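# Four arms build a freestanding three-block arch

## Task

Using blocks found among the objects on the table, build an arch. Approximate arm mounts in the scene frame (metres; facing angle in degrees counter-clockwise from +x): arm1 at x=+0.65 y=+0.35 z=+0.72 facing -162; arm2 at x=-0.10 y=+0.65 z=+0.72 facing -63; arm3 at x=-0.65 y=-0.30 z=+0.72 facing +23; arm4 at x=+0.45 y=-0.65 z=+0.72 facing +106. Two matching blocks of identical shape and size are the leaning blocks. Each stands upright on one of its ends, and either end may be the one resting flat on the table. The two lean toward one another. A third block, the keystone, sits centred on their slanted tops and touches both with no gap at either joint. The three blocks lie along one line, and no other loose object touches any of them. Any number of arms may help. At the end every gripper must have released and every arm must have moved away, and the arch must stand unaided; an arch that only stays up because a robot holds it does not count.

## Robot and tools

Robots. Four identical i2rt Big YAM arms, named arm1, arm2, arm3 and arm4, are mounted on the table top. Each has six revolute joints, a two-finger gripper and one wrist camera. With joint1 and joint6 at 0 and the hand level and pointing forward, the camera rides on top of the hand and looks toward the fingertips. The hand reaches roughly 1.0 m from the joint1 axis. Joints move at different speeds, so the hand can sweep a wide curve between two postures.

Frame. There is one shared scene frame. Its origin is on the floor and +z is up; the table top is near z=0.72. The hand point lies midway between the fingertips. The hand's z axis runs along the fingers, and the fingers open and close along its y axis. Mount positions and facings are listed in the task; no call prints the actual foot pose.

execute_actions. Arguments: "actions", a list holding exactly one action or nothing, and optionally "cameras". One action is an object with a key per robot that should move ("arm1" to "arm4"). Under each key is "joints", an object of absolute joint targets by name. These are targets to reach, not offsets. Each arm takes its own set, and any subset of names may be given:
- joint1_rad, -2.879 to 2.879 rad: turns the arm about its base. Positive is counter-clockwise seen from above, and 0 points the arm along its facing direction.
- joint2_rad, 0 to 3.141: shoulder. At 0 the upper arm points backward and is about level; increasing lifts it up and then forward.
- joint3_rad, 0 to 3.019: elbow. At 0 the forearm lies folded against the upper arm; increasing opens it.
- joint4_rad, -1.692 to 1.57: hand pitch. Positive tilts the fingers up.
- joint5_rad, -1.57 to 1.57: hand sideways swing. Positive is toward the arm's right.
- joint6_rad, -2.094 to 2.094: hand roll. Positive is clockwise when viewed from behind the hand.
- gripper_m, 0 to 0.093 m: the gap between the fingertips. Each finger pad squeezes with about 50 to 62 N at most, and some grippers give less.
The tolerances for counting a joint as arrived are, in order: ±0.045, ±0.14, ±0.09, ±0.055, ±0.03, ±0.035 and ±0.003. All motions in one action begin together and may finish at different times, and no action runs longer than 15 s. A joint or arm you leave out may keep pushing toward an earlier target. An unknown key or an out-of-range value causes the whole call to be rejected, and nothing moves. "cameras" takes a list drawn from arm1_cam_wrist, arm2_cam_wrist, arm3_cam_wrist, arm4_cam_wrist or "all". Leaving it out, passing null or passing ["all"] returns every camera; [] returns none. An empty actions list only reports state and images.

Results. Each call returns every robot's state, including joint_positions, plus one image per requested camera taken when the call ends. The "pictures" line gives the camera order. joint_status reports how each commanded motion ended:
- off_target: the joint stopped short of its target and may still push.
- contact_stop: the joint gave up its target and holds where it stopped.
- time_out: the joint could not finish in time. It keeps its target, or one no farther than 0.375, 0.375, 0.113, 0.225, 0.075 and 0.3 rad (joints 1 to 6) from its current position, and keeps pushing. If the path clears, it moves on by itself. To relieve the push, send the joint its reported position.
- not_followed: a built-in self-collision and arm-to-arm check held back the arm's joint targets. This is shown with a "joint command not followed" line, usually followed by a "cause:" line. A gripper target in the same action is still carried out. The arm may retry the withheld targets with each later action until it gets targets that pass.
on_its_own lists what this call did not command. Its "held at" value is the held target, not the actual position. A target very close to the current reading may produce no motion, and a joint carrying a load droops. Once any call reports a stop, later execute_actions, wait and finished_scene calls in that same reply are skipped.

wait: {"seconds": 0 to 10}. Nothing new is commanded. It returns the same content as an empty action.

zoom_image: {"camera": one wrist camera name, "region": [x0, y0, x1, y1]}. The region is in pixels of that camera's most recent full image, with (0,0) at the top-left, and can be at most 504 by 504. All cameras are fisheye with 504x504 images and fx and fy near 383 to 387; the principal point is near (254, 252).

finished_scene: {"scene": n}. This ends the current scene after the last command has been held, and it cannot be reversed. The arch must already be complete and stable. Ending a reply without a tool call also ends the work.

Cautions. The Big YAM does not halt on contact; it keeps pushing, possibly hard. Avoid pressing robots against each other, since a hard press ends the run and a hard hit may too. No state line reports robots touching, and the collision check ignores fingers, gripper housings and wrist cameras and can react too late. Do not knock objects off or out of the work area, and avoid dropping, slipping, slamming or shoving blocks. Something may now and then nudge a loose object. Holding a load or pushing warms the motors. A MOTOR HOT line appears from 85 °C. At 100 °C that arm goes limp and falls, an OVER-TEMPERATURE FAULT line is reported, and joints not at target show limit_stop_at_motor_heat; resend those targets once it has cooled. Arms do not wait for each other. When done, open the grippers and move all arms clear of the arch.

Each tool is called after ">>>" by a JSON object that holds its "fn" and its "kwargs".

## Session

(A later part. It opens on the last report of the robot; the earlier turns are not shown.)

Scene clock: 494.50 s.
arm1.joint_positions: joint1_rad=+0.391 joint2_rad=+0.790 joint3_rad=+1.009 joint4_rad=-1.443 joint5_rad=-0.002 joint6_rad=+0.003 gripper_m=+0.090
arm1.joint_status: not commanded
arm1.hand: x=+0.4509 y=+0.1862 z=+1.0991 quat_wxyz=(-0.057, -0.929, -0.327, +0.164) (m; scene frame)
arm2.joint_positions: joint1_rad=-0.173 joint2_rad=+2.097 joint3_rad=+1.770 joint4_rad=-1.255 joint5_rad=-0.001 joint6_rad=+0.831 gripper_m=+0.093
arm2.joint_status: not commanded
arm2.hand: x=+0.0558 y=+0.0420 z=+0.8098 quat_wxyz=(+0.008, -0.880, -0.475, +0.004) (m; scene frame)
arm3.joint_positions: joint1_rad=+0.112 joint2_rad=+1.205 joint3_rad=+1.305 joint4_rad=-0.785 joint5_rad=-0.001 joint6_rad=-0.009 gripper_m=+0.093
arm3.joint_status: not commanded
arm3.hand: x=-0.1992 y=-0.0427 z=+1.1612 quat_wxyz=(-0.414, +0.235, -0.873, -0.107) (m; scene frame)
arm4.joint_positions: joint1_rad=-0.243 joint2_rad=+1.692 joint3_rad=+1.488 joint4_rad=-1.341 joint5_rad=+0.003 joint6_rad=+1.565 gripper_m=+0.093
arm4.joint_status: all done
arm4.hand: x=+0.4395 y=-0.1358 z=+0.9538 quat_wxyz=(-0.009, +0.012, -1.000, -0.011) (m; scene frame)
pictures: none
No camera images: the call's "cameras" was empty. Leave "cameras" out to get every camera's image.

>>> {"fn": "execute_actions", "kwargs": {"actions": [{"arm2":{"joints":{"joint2_rad":2.17,"joint3_rad":1.67,"joint4_rad":-1.06,"joint6_rad":0.87}},"arm4":{"joints":{"joint2_rad":1.2,"joint3_rad":1.1,"joint1_rad":0.1}}}], "cameras": ["arm2_cam_wrist"]}}

>>> {"fn": "execute_actions", "kwargs": {"actions": [{"arm2":{"joints":{"gripper_m":0.02}}}], "cameras": []}}

>>> {"fn": "execute_actions", "kwargs": {"actions": [{"arm2":{"joints":{"joint2_rad":1.7,"joint3_rad":1.5,"joint4_rad":-1.35}}}], "cameras": []}}

>>> {"fn": "execute_actions", "kwargs": {"actions": [{"arm2":{"joints":{"joint1_rad":-0.6,"joint2_rad":1.3,"joint3_rad":1.2,"joint4_rad":-1.4}},"arm1":{"joints":{"joint1_rad":-0.03,"joint2_rad":1.7,"joint3_rad":1.35,"joint4_rad":-1.2,"joint6_rad":-1.0}}}], "cameras": ["arm1_cam_wrist"]}}

Scene clock: 510.53 s.
arm1.joint_positions: joint1_rad=+0.391 joint2_rad=+0.790 joint3_rad=+1.009 joint4_rad=-1.443 joint5_rad=-0.002 joint6_rad=+0.003 gripper_m=+0.090
arm1.joint_status: not commanded
arm1.hand: x=+0.4509 y=+0.1862 z=+1.0991 quat_wxyz=(-0.057, -0.929, -0.327, +0.164) (m; scene frame)
arm2.joint_positions: joint1_rad=-0.174 joint2_rad=+2.160 joint3_rad=+1.669 joint4_rad=-1.069 joint5_rad=-0.002 joint6_rad=+0.859 gripper_m=+0.093
arm2.joint_status: all done
arm2.hand: x=+0.0540 y=+0.0430 z=+0.7365 quat_wxyz=(-0.003, -0.887, -0.462, +0.006) (m; scene frame)
arm3.joint_positions: joint1_rad=+0.112 joint2_rad=+1.205 joint3_rad=+1.305 joint4_rad=-0.785 joint5_rad=-0.001 joint6_rad=-0.009 gripper_m=+0.093
arm3.joint_status: not commanded
arm3.hand: x=-0.1992 y=-0.0427 z=+1.1612 quat_wxyz=(-0.414, +0.235, -0.873, -0.107) (m; scene frame)
arm4.joint_positions: joint1_rad=+0.110 joint2_rad=+1.189 joint3_rad=+1.104 joint4_rad=-1.344 joint5_rad=-0.001 joint6_rad=+1.565 gripper_m=+0.093
arm4.joint_status: all done
arm4.hand: x=+0.3167 y=-0.3162 z=+1.0094 quat_wxyz=(+0.007, +0.187, -0.980, -0.066) (m; scene frame)
pictures: arm2_cam_wrist
Images, in order (width x height): arm2_cam_wrist 504x504.

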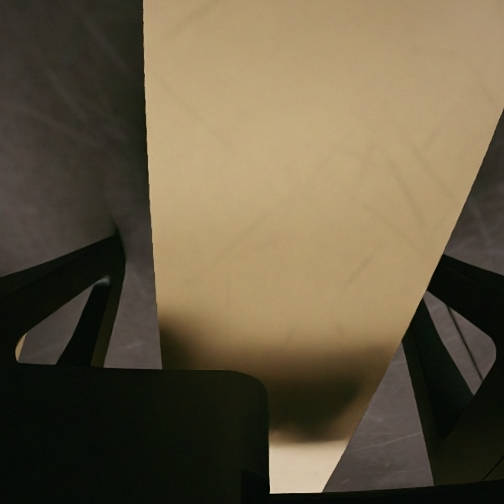

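Scene clock: 511.20 s.
arm1.joint_positions: joint1_rad=+0.391 joint2_rad=+0.790 joint3_rad=+1.009 joint4_rad=-1.443 joint5_rad=-0.002 joint6_rad=+0.003 gripper_m=+0.090
arm1.joint_status: not commanded
arm1.hand: x=+0.4509 y=+0.1862 z=+1.0991 quat_wxyz=(-0.057, -0.929, -0.327, +0.164) (m; scene frame)
arm2.joint_positions: joint1_rad=-0.174 joint2_rad=+2.160 joint3_rad=+1.668 joint4_rad=-1.068 joint5_rad=-0.001 joint6_rad=+0.862 gripper_m=+0.048
arm2.joint_status: gripper_m off_target (ended at +0.048, target +0.020)
arm2.hand: x=+0.0539 y=+0.0428 z=+0.7364 quat_wxyz=(-0.004, -0.888, -0.461, +0.007) (m; scene frame)
arm3.joint_positions: joint1_rad=+0.112 joint2_rad=+1.205 joint3_rad=+1.305 joint4_rad=-0.785 joint5_rad=-0.001 joint6_rad=-0.009 gripper_m=+0.093
arm3.joint_status: not commanded
arm3.hand: x=-0.1992 y=-0.0427 z=+1.1612 quat_wxyz=(-0.414, +0.235, -0.873, -0.107) (m; scene frame)
arm4.joint_positions: joint1_rad=+0.110 joint2_rad=+1.189 joint3_rad=+1.104 joint4_rad=-1.344 joint5_rad=-0.001 joint6_rad=+1.565 gripper_m=+0.093
arm4.joint_status: not commanded
arm4.hand: x=+0.3167 y=-0.3162 z=+1.0094 quat_wxyz=(+0.007, +0.187, -0.980, -0.066) (m; scene frame)
pictures: none
No camera images: the call's "cameras" was empty. Leave "cameras" out to get every camera's image.

Scene clock: 512.70 s.
arm1.joint_positions: joint1_rad=+0.391 joint2_rad=+0.790 joint3_rad=+1.009 joint4_rad=-1.443 joint5_rad=-0.002 joint6_rad=+0.003 gripper_m=+0.090
arm1.joint_status: not commanded
arm1.hand: x=+0.4509 y=+0.1862 z=+1.0991 quat_wxyz=(-0.057, -0.929, -0.327, +0.164) (m; scene frame)
arm2.joint_positions: joint1_rad=-0.174 joint2_rad=+1.717 joint3_rad=+1.468 joint4_rad=-1.344 joint5_rad=+0.000 joint6_rad=+0.863 gripper_m=+0.047
arm2.joint_status: all done
arm2.hand: x=+0.0266 y=+0.1590 z=+0.9103 quat_wxyz=(+0.013, -0.888, -0.460, +0.003) (m; scene frame)
arm3.joint_positions: joint1_rad=+0.112 joint2_rad=+1.205 joint3_rad=+1.305 joint4_rad=-0.785 joint5_rad=-0.001 joint6_rad=-0.009 gripper_m=+0.093
arm3.joint_status: not commanded
arm3.hand: x=-0.1992 y=-0.0427 z=+1.1612 quat_wxyz=(-0.414, +0.235, -0.873, -0.107) (m; scene frame)
arm4.joint_positions: joint1_rad=+0.110 joint2_rad=+1.189 joint3_rad=+1.104 joint4_rad=-1.344 joint5_rad=-0.001 joint6_rad=+1.565 gripper_m=+0.093
arm4.joint_status: not commanded
arm4.hand: x=+0.3167 y=-0.3162 z=+1.0094 quat_wxyz=(+0.007, +0.187, -0.980, -0.066) (m; scene frame)
pictures: none
No camera images: the call's "cameras" was empty. Leave "cameras" out to get every camera's image.

Scene clock: 514.57 s.
arm1.joint_positions: joint1_rad=-0.030 joint2_rad=+1.711 joint3_rad=+1.335 joint4_rad=-1.203 joint5_rad=-0.002 joint6_rad=-0.991 gripper_m=+0.090
arm1.joint_status: all done
arm1.hand: x=+0.1737 y=+0.2230 z=+0.9110 quat_wxyz=(-0.001, -0.811, -0.585, -0.002) (m; scene frame)
arm2.joint_positions: joint1_rad=-0.611 joint2_rad=+1.305 joint3_rad=+1.187 joint4_rad=-1.396 joint5_rad=+0.004 joint6_rad=+0.863 gripper_m=+0.047
arm2.joint_status: all done
arm2.hand: x=-0.1697 y=+0.2780 z=+0.9808 quat_wxyz=(-0.024, -0.966, -0.257, +0.021) (m; scene frame)
arm3.joint_positions: joint1_rad=+0.112 joint2_rad=+1.205 joint3_rad=+1.305 joint4_rad=-0.785 joint5_rad=-0.001 joint6_rad=-0.009 gripper_m=+0.093
arm3.joint_status: not commanded
arm3.hand: x=-0.1992 y=-0.0427 z=+1.1612 quat_wxyz=(-0.414, +0.235, -0.873, -0.107) (m; scene frame)
arm4.joint_positions: joint1_rad=+0.110 joint2_rad=+1.189 joint3_rad=+1.104 joint4_rad=-1.344 joint5_rad=-0.001 joint6_rad=+1.565 gripper_m=+0.093
arm4.joint_status: not commanded
arm4.hand: x=+0.3167 y=-0.3162 z=+1.0094 quat_wxyz=(+0.007, +0.187, -0.980, -0.066) (m; scene frame)
pictures: arm1_cam_wrist
Images, in order (width x height): arm1_cam_wrist 504x504.

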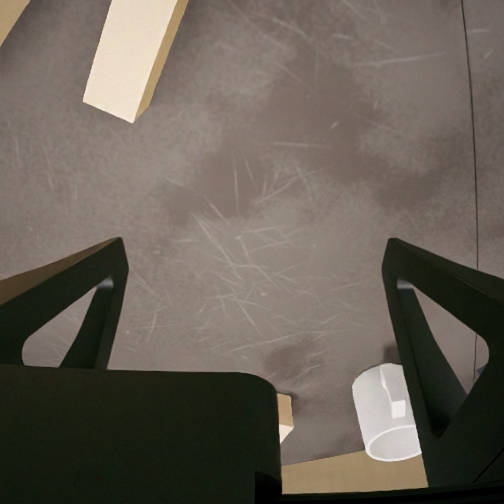

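>>> {"fn": "execute_actions", "kwargs": {"actions": [{"arm1":{"joints":{"joint1_rad":0.7,"joint2_rad":1.6,"joint3_rad":1.15,"joint4_rad":-1.1,"joint6_rad":1.0}},"arm4":{"joints":{"joint1_rad":0.15,"joint2_rad":2.05,"joint3_rad":2.0,"joint4_rad":-1.5,"joint6_rad":1.4}}}], "cameras": ["arm1_cam_wrist","arm4_cam_wrist"]}}

Scene clock: 527.57 s.
arm1.joint_positions: joint1_rad=+0.700 joint2_rad=+1.593 joint3_rad=+1.143 joint4_rad=-1.111 joint5_rad=-0.002 joint6_rad=+0.992 gripper_m=+0.090
arm1.joint_status: all done
arm1.hand: x=+0.4080 y=-0.0216 z=+0.8955 quat_wxyz=(-0.004, -1.000, +0.001, +0.004) (m; scene frame)
arm2.joint_positions: joint1_rad=-0.611 joint2_rad=+1.305 joint3_rad=+1.187 joint4_rad=-1.396 joint5_rad=+0.004 joint6_rad=+0.863 gripper_m=+0.047
arm2.joint_status: not commanded
arm2.hand: x=-0.1697 y=+0.2780 z=+0.9808 quat_wxyz=(-0.024, -0.966, -0.257, +0.021) (m; scene frame)
arm3.joint_positions: joint1_rad=+0.112 joint2_rad=+1.205 joint3_rad=+1.305 joint4_rad=-0.785 joint5_rad=-0.001 joint6_rad=-0.009 gripper_m=+0.093
arm3.joint_status: not commanded
arm3.hand: x=-0.1992 y=-0.0427 z=+1.1612 quat_wxyz=(-0.414, +0.235, -0.873, -0.107) (m; scene frame)
arm4.joint_positions: joint1_rad=+0.159 joint2_rad=+2.050 joint3_rad=+1.956 joint4_rad=-1.499 joint5_rad=-0.004 joint6_rad=+1.411 gripper_m=+0.093
arm4.joint_status: all done
arm4.hand: x=+0.1904 y=-0.0746 z=+0.9286 quat_wxyz=(-0.006, +0.286, -0.958, +0.015) (m; scene frame)
pictures: arm1_cam_wrist, arm4_cam_wrist
Images, in order (width x height): arm1_cam_wrist 504x504, arm4_cam_wrist 504x504.

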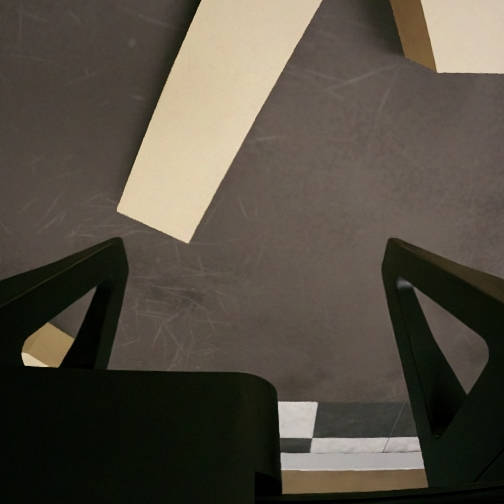

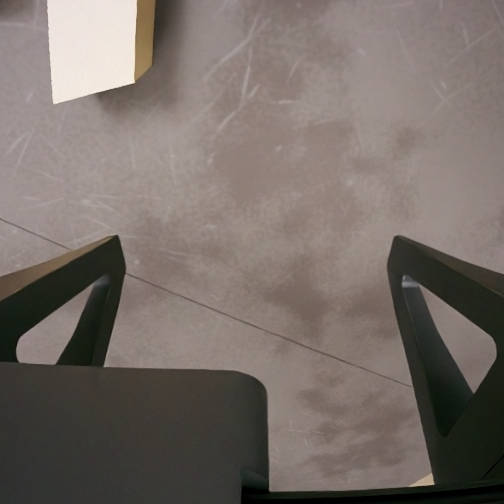

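>>> {"fn": "execute_actions", "kwargs": {"actions": [{"arm1":{"joints":{"joint1_rad":0.745,"joint2_rad":1.74,"joint3_rad":1.17,"joint4_rad":-0.98,"joint6_rad":1.47}}}], "cameras": ["arm1_cam_wrist"]}}

Scene clock: 539.73 s.
arm1.joint_positions: joint1_rad=+0.740 joint2_rad=+1.745 joint3_rad=+1.143 joint4_rad=-0.992 joint5_rad=-0.002 joint6_rad=+1.462 gripper_m=+0.090
arm1.joint_status: all done
arm1.hand: x=+0.4127 y=-0.0471 z=+0.8295 quat_wxyz=(+0.011, -0.977, +0.215, -0.002) (m; scene frame)
arm2.joint_positions: joint1_rad=-0.611 joint2_rad=+1.305 joint3_rad=+1.187 joint4_rad=-1.396 joint5_rad=+0.004 joint6_rad=+0.863 gripper_m=+0.047
arm2.joint_status: not commanded
arm2.hand: x=-0.1697 y=+0.2780 z=+0.9808 quat_wxyz=(-0.024, -0.966, -0.257, +0.021) (m; scene frame)
arm3.joint_positions: joint1_rad=+0.112 joint2_rad=+1.205 joint3_rad=+1.305 joint4_rad=-0.785 joint5_rad=-0.001 joint6_rad=-0.009 gripper_m=+0.093
arm3.joint_status: not commanded
arm3.hand: x=-0.1992 y=-0.0427 z=+1.1612 quat_wxyz=(-0.414, +0.235, -0.873, -0.107) (m; scene frame)
arm4.joint_positions: joint1_rad=+0.159 joint2_rad=+2.050 joint3_rad=+1.956 joint4_rad=-1.499 joint5_rad=-0.004 joint6_rad=+1.411 gripper_m=+0.093
arm4.joint_status: not commanded
arm4.hand: x=+0.1904 y=-0.0746 z=+0.9286 quat_wxyz=(-0.006, +0.286, -0.958, +0.015) (m; scene frame)
pictures: arm1_cam_wrist
Images, in order (width x height): arm1_cam_wrist 504x504.

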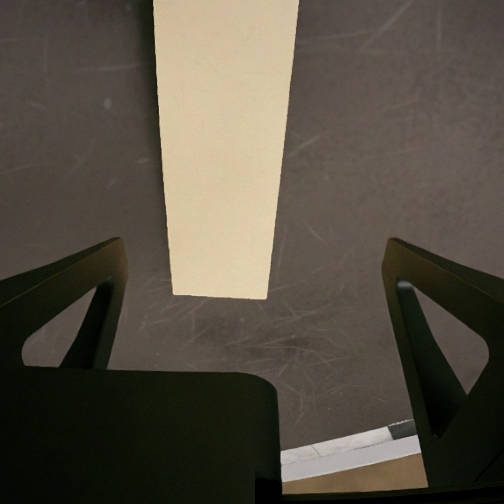

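>>> {"fn": "execute_actions", "kwargs": {"actions": [{"arm1":{"joints":{"joint1_rad":0.675,"joint2_rad":1.8,"joint3_rad":1.24,"joint4_rad":-0.97,"joint6_rad":1.4}}}], "cameras": ["arm1_cam_wrist"]}}

>>> {"fn": "execute_actions", "kwargs": {"actions": [{"arm1":{"joints":{"joint2_rad":1.93,"joint3_rad":1.2,"joint4_rad":-0.82}}}], "cameras": ["arm1_cam_wrist"]}}

Scene clock: 549.97 s.
arm1.joint_positions: joint1_rad=+0.675 joint2_rad=+1.779 joint3_rad=+1.195 joint4_rad=-0.979 joint5_rad=-0.002 joint6_rad=+1.408 gripper_m=+0.090
arm1.joint_status: all done
arm1.hand: x=+0.3741 y=-0.0501 z=+0.8305 quat_wxyz=(-0.004, -0.975, +0.220, +0.003) (m; scene frame)
arm2.joint_positions: joint1_rad=-0.611 joint2_rad=+1.305 joint3_rad=+1.187 joint4_rad=-1.396 joint5_rad=+0.004 joint6_rad=+0.863 gripper_m=+0.047
arm2.joint_status: not commanded
arm2.hand: x=-0.1697 y=+0.2780 z=+0.9808 quat_wxyz=(-0.024, -0.966, -0.257, +0.021) (m; scene frame)
arm3.joint_positions: joint1_rad=+0.112 joint2_rad=+1.205 joint3_rad=+1.305 joint4_rad=-0.785 joint5_rad=-0.001 joint6_rad=-0.009 gripper_m=+0.093
arm3.joint_status: not commanded
arm3.hand: x=-0.1992 y=-0.0427 z=+1.1612 quat_wxyz=(-0.414, +0.235, -0.873, -0.107) (m; scene frame)
arm4.joint_positions: joint1_rad=+0.159 joint2_rad=+2.050 joint3_rad=+1.956 joint4_rad=-1.499 joint5_rad=-0.004 joint6_rad=+1.411 gripper_m=+0.093
arm4.joint_status: not commanded
arm4.hand: x=+0.1904 y=-0.0746 z=+0.9286 quat_wxyz=(-0.006, +0.286, -0.958, +0.015) (m; scene frame)
pictures: arm1_cam_wrist
Images, in order (width x height): arm1_cam_wrist 504x504.

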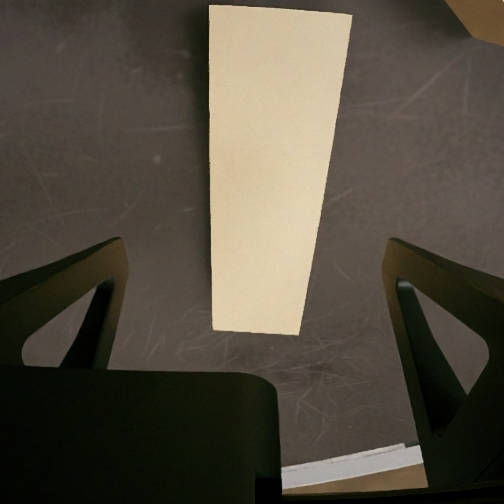

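Scene clock: 551.00 s.
arm1.joint_positions: joint1_rad=+0.675 joint2_rad=+1.933 joint3_rad=+1.195 joint4_rad=-0.833 joint5_rad=-0.002 joint6_rad=+1.408 gripper_m=+0.090
arm1.joint_status: all done
arm1.hand: x=+0.3652 y=-0.0624 z=+0.7575 quat_wxyz=(+0.000, -0.975, +0.220, +0.001) (m; scene frame)
arm2.joint_positions: joint1_rad=-0.611 joint2_rad=+1.305 joint3_rad=+1.187 joint4_rad=-1.396 joint5_rad=+0.004 joint6_rad=+0.863 gripper_m=+0.047
arm2.joint_status: not commanded
arm2.hand: x=-0.1697 y=+0.2780 z=+0.9808 quat_wxyz=(-0.024, -0.966, -0.257, +0.021) (m; scene frame)
arm3.joint_positions: joint1_rad=+0.112 joint2_rad=+1.205 joint3_rad=+1.305 joint4_rad=-0.785 joint5_rad=-0.001 joint6_rad=-0.009 gripper_m=+0.093
arm3.joint_status: not commanded
arm3.hand: x=-0.1992 y=-0.0427 z=+1.1612 quat_wxyz=(-0.414, +0.235, -0.873, -0.107) (m; scene frame)
arm4.joint_positions: joint1_rad=+0.159 joint2_rad=+2.050 joint3_rad=+1.956 joint4_rad=-1.499 joint5_rad=-0.004 joint6_rad=+1.411 gripper_m=+0.093
arm4.joint_status: not commanded
arm4.hand: x=+0.1904 y=-0.0746 z=+0.9286 quat_wxyz=(-0.006, +0.286, -0.958, +0.015) (m; scene frame)
pictures: arm1_cam_wrist
Images, in order (width x height): arm1_cam_wrist 504x504.

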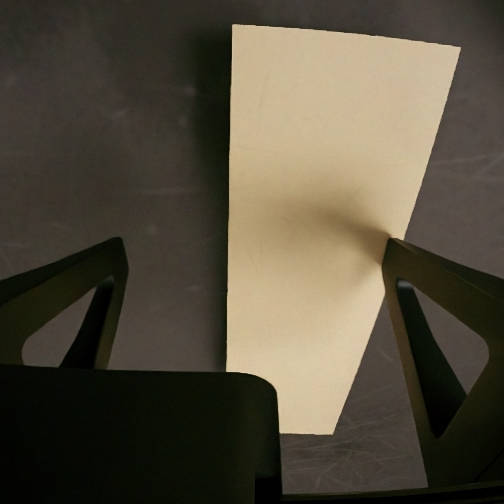

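>>> {"fn": "execute_actions", "kwargs": {"actions": [{"arm1":{"joints":{"joint1_rad":0.7,"joint2_rad":1.82,"joint3_rad":1.09,"joint4_rad":-0.84}}}], "cameras": []}}

>>> {"fn": "execute_actions", "kwargs": {"actions": [{"arm1":{"joints":{"joint2_rad":1.88,"joint3_rad":1.08,"joint4_rad":-0.76}}}], "cameras": ["arm1_cam_wrist"]}}

Scene clock: 558.77 s.
arm1.joint_positions: joint1_rad=+0.690 joint2_rad=+1.821 joint3_rad=+1.094 joint4_rad=-0.834 joint5_rad=-0.002 joint6_rad=+1.407 gripper_m=+0.090
arm1.joint_status: all done
arm1.hand: x=+0.3900 y=-0.0394 z=+0.7806 quat_wxyz=(-0.005, -0.977, +0.212, +0.003) (m; scene frame)
arm2.joint_positions: joint1_rad=-0.611 joint2_rad=+1.305 joint3_rad=+1.187 joint4_rad=-1.396 joint5_rad=+0.004 joint6_rad=+0.863 gripper_m=+0.047
arm2.joint_status: not commanded
arm2.hand: x=-0.1697 y=+0.2780 z=+0.9808 quat_wxyz=(-0.024, -0.966, -0.257, +0.021) (m; scene frame)
arm3.joint_positions: joint1_rad=+0.112 joint2_rad=+1.205 joint3_rad=+1.305 joint4_rad=-0.785 joint5_rad=-0.001 joint6_rad=-0.009 gripper_m=+0.093
arm3.joint_status: not commanded
arm3.hand: x=-0.1992 y=-0.0427 z=+1.1612 quat_wxyz=(-0.414, +0.235, -0.873, -0.107) (m; scene frame)
arm4.joint_positions: joint1_rad=+0.159 joint2_rad=+2.050 joint3_rad=+1.956 joint4_rad=-1.499 joint5_rad=-0.004 joint6_rad=+1.411 gripper_m=+0.093
arm4.joint_status: not commanded
arm4.hand: x=+0.1904 y=-0.0746 z=+0.9286 quat_wxyz=(-0.006, +0.286, -0.958, +0.015) (m; scene frame)
pictures: none
No camera images: the call's "cameras" was empty. Leave "cameras" out to get every camera's image.

Scene clock: 559.57 s.
arm1.joint_positions: joint1_rad=+0.690 joint2_rad=+1.863 joint3_rad=+1.087 joint4_rad=-0.774 joint5_rad=-0.002 joint6_rad=+1.407 gripper_m=+0.090
arm1.joint_status: all done
arm1.hand: x=+0.3876 y=-0.0428 z=+0.7598 quat_wxyz=(-0.009, -0.977, +0.212, +0.005) (m; scene frame)
arm2.joint_positions: joint1_rad=-0.611 joint2_rad=+1.305 joint3_rad=+1.187 joint4_rad=-1.396 joint5_rad=+0.004 joint6_rad=+0.863 gripper_m=+0.047
arm2.joint_status: not commanded
arm2.hand: x=-0.1697 y=+0.2780 z=+0.9808 quat_wxyz=(-0.024, -0.966, -0.257, +0.021) (m; scene frame)
arm3.joint_positions: joint1_rad=+0.112 joint2_rad=+1.205 joint3_rad=+1.305 joint4_rad=-0.785 joint5_rad=-0.001 joint6_rad=-0.009 gripper_m=+0.093
arm3.joint_status: not commanded
arm3.hand: x=-0.1992 y=-0.0427 z=+1.1612 quat_wxyz=(-0.414, +0.235, -0.873, -0.107) (m; scene frame)
arm4.joint_positions: joint1_rad=+0.159 joint2_rad=+2.050 joint3_rad=+1.956 joint4_rad=-1.499 joint5_rad=-0.004 joint6_rad=+1.411 gripper_m=+0.093
arm4.joint_status: not commanded
arm4.hand: x=+0.1904 y=-0.0746 z=+0.9286 quat_wxyz=(-0.006, +0.286, -0.958, +0.015) (m; scene frame)
pictures: arm1_cam_wrist
Images, in order (width x height): arm1_cam_wrist 504x504.

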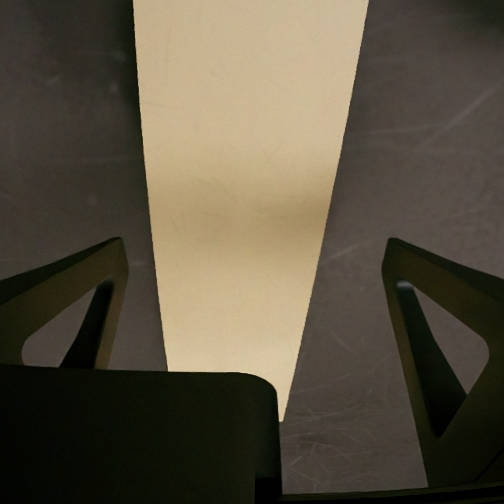

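>>> {"fn": "execute_actions", "kwargs": {"actions": [{"arm1":{"joints":{"joint2_rad":1.93,"joint3_rad":1.05,"joint4_rad":-0.69}}}], "cameras": []}}

>>> {"fn": "execute_actions", "kwargs": {"actions": [{"arm1":{"joints":{"gripper_m":0.03}}}], "cameras": []}}

>>> {"fn": "execute_actions", "kwargs": {"actions": [{"arm1":{"joints":{"joint2_rad":1.2,"joint3_rad":1.05,"joint4_rad":-1.4}}}], "cameras": []}}

>>> {"fn": "execute_actions", "kwargs": {"actions": [{"arm4":{"joints":{"joint1_rad":0.045,"joint2_rad":2.48,"joint3_rad":2.5,"joint4_rad":-1.53,"joint6_rad":1.31}}}], "cameras": ["arm4_cam_wrist"]}}

Scene clock: 569.03 s.
arm1.joint_positions: joint1_rad=+0.690 joint2_rad=+1.916 joint3_rad=+1.058 joint4_rad=-0.701 joint5_rad=-0.002 joint6_rad=+1.407 gripper_m=+0.090
arm1.joint_status: all done
arm1.hand: x=+0.3914 y=-0.0369 z=+0.7287 quat_wxyz=(-0.005, -0.977, +0.212, +0.003) (m; scene frame)
arm2.joint_positions: joint1_rad=-0.611 joint2_rad=+1.305 joint3_rad=+1.187 joint4_rad=-1.396 joint5_rad=+0.004 joint6_rad=+0.863 gripper_m=+0.047
arm2.joint_status: not commanded
arm2.hand: x=-0.1697 y=+0.2780 z=+0.9808 quat_wxyz=(-0.024, -0.966, -0.257, +0.021) (m; scene frame)
arm3.joint_positions: joint1_rad=+0.112 joint2_rad=+1.205 joint3_rad=+1.305 joint4_rad=-0.785 joint5_rad=-0.001 joint6_rad=-0.009 gripper_m=+0.093
arm3.joint_status: not commanded
arm3.hand: x=-0.1992 y=-0.0427 z=+1.1612 quat_wxyz=(-0.414, +0.235, -0.873, -0.107) (m; scene frame)
arm4.joint_positions: joint1_rad=+0.159 joint2_rad=+2.050 joint3_rad=+1.956 joint4_rad=-1.499 joint5_rad=-0.004 joint6_rad=+1.411 gripper_m=+0.093
arm4.joint_status: not commanded
arm4.hand: x=+0.1904 y=-0.0746 z=+0.9286 quat_wxyz=(-0.006, +0.286, -0.958, +0.015) (m; scene frame)
pictures: none
No camera images: the call's "cameras" was empty. Leave "cameras" out to get every camera's image.

Scene clock: 569.67 s.
arm1.joint_positions: joint1_rad=+0.690 joint2_rad=+1.916 joint3_rad=+1.058 joint4_rad=-0.696 joint5_rad=-0.001 joint6_rad=+1.406 gripper_m=+0.061
arm1.joint_status: gripper_m off_target (ended at +0.061, target +0.030)
arm1.hand: x=+0.3906 y=-0.0380 z=+0.7288 quat_wxyz=(-0.008, -0.977, +0.212, +0.005) (m; scene frame)
arm2.joint_positions: joint1_rad=-0.611 joint2_rad=+1.305 joint3_rad=+1.187 joint4_rad=-1.396 joint5_rad=+0.004 joint6_rad=+0.863 gripper_m=+0.047
arm2.joint_status: not commanded
arm2.hand: x=-0.1697 y=+0.2780 z=+0.9808 quat_wxyz=(-0.024, -0.966, -0.257, +0.021) (m; scene frame)
arm3.joint_positions: joint1_rad=+0.112 joint2_rad=+1.205 joint3_rad=+1.305 joint4_rad=-0.785 joint5_rad=-0.001 joint6_rad=-0.009 gripper_m=+0.093
arm3.joint_status: not commanded
arm3.hand: x=-0.1992 y=-0.0427 z=+1.1612 quat_wxyz=(-0.414, +0.235, -0.873, -0.107) (m; scene frame)
arm4.joint_positions: joint1_rad=+0.159 joint2_rad=+2.050 joint3_rad=+1.956 joint4_rad=-1.499 joint5_rad=-0.004 joint6_rad=+1.411 gripper_m=+0.093
arm4.joint_status: not commanded
arm4.hand: x=+0.1904 y=-0.0746 z=+0.9286 quat_wxyz=(-0.006, +0.286, -0.958, +0.015) (m; scene frame)
pictures: none
No camera images: the call's "cameras" was empty. Leave "cameras" out to get every camera's image.

Scene clock: 571.00 s.
arm1.joint_positions: joint1_rad=+0.690 joint2_rad=+1.196 joint3_rad=+1.039 joint4_rad=-1.389 joint5_rad=-0.001 joint6_rad=+1.406 gripper_m=+0.061
arm1.joint_status: all done
arm1.hand: x=+0.4686 y=+0.0761 z=+1.0020 quat_wxyz=(-0.011, -0.977, +0.212, +0.006) (m; scene frame)
arm2.joint_positions: joint1_rad=-0.611 joint2_rad=+1.305 joint3_rad=+1.187 joint4_rad=-1.396 joint5_rad=+0.004 joint6_rad=+0.863 gripper_m=+0.047
arm2.joint_status: not commanded
arm2.hand: x=-0.1697 y=+0.2780 z=+0.9808 quat_wxyz=(-0.024, -0.966, -0.257, +0.021) (m; scene frame)
arm3.joint_positions: joint1_rad=+0.112 joint2_rad=+1.205 joint3_rad=+1.305 joint4_rad=-0.785 joint5_rad=-0.001 joint6_rad=-0.009 gripper_m=+0.093
arm3.joint_status: not commanded
arm3.hand: x=-0.1992 y=-0.0427 z=+1.1612 quat_wxyz=(-0.414, +0.235, -0.873, -0.107) (m; scene frame)
arm4.joint_positions: joint1_rad=+0.159 joint2_rad=+2.050 joint3_rad=+1.956 joint4_rad=-1.499 joint5_rad=-0.004 joint6_rad=+1.411 gripper_m=+0.093
arm4.joint_status: not commanded
arm4.hand: x=+0.1904 y=-0.0746 z=+0.9286 quat_wxyz=(-0.006, +0.286, -0.958, +0.015) (m; scene frame)
pictures: none
No camera images: the call's "cameras" was empty. Leave "cameras" out to get every camera's image.

Scene clock: 572.57 s.
arm1.joint_positions: joint1_rad=+0.690 joint2_rad=+1.196 joint3_rad=+1.039 joint4_rad=-1.389 joint5_rad=-0.001 joint6_rad=+1.406 gripper_m=+0.061
arm1.joint_status: not commanded
arm1.hand: x=+0.4686 y=+0.0761 z=+1.0020 quat_wxyz=(-0.011, -0.977, +0.212, +0.006) (m; scene frame)
arm2.joint_positions: joint1_rad=-0.611 joint2_rad=+1.305 joint3_rad=+1.187 joint4_rad=-1.396 joint5_rad=+0.004 joint6_rad=+0.863 gripper_m=+0.047
arm2.joint_status: not commanded
arm2.hand: x=-0.1697 y=+0.2780 z=+0.9808 quat_wxyz=(-0.024, -0.966, -0.257, +0.021) (m; scene frame)
arm3.joint_positions: joint1_rad=+0.112 joint2_rad=+1.205 joint3_rad=+1.305 joint4_rad=-0.785 joint5_rad=-0.001 joint6_rad=-0.009 gripper_m=+0.093
arm3.joint_status: not commanded
arm3.hand: x=-0.1992 y=-0.0427 z=+1.1612 quat_wxyz=(-0.414, +0.235, -0.873, -0.107) (m; scene frame)
arm4.joint_positions: joint1_rad=+0.038 joint2_rad=+2.471 joint3_rad=+2.460 joint4_rad=-1.524 joint5_rad=-0.001 joint6_rad=+1.321 gripper_m=+0.093
arm4.joint_status: all done
arm4.hand: x=+0.2284 y=+0.0665 z=+0.8375 quat_wxyz=(-0.005, +0.271, -0.962, -0.014) (m; scene frame)
pictures: arm4_cam_wrist
Images, in order (width x height): arm4_cam_wrist 504x504.

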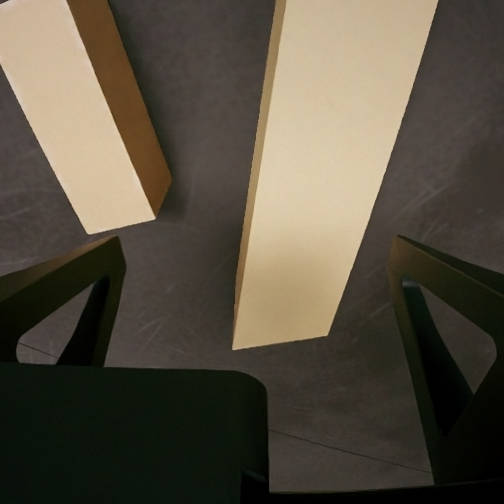

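>>> {"fn": "execute_actions", "kwargs": {"actions": [{"arm4":{"joints":{"joint1_rad":-0.005,"joint2_rad":2.42,"joint3_rad":2.26,"joint4_rad":-1.4,"joint6_rad":1.4}}}], "cameras": ["arm4_cam_wrist"]}}

>>> {"fn": "execute_actions", "kwargs": {"actions": [{"arm4":{"joints":{"joint2_rad":2.49,"joint3_rad":2.2,"joint4_rad":-1.27}}}], "cameras": ["arm4_cam_wrist"]}}

Scene clock: 579.77 s.
arm1.joint_positions: joint1_rad=+0.690 joint2_rad=+1.196 joint3_rad=+1.039 joint4_rad=-1.389 joint5_rad=-0.001 joint6_rad=+1.406 gripper_m=+0.061
arm1.joint_status: not commanded
arm1.hand: x=+0.4686 y=+0.0761 z=+1.0020 quat_wxyz=(-0.011, -0.977, +0.212, +0.006) (m; scene frame)
arm2.joint_positions: joint1_rad=-0.611 joint2_rad=+1.305 joint3_rad=+1.187 joint4_rad=-1.396 joint5_rad=+0.004 joint6_rad=+0.863 gripper_m=+0.047
arm2.joint_status: not commanded
arm2.hand: x=-0.1697 y=+0.2780 z=+0.9808 quat_wxyz=(-0.024, -0.966, -0.257, +0.021) (m; scene frame)
arm3.joint_positions: joint1_rad=+0.112 joint2_rad=+1.205 joint3_rad=+1.305 joint4_rad=-0.785 joint5_rad=-0.001 joint6_rad=-0.009 gripper_m=+0.093
arm3.joint_status: not commanded
arm3.hand: x=-0.1992 y=-0.0427 z=+1.1612 quat_wxyz=(-0.414, +0.235, -0.873, -0.107) (m; scene frame)
arm4.joint_positions: joint1_rad=-0.007 joint2_rad=+2.406 joint3_rad=+2.258 joint4_rad=-1.411 joint5_rad=-0.001 joint6_rad=+1.389 gripper_m=+0.093
arm4.joint_status: all done
arm4.hand: x=+0.2673 y=+0.0538 z=+0.8073 quat_wxyz=(-0.006, +0.216, -0.976, -0.002) (m; scene frame)
pictures: arm4_cam_wrist
Images, in order (width x height): arm4_cam_wrist 504x504.

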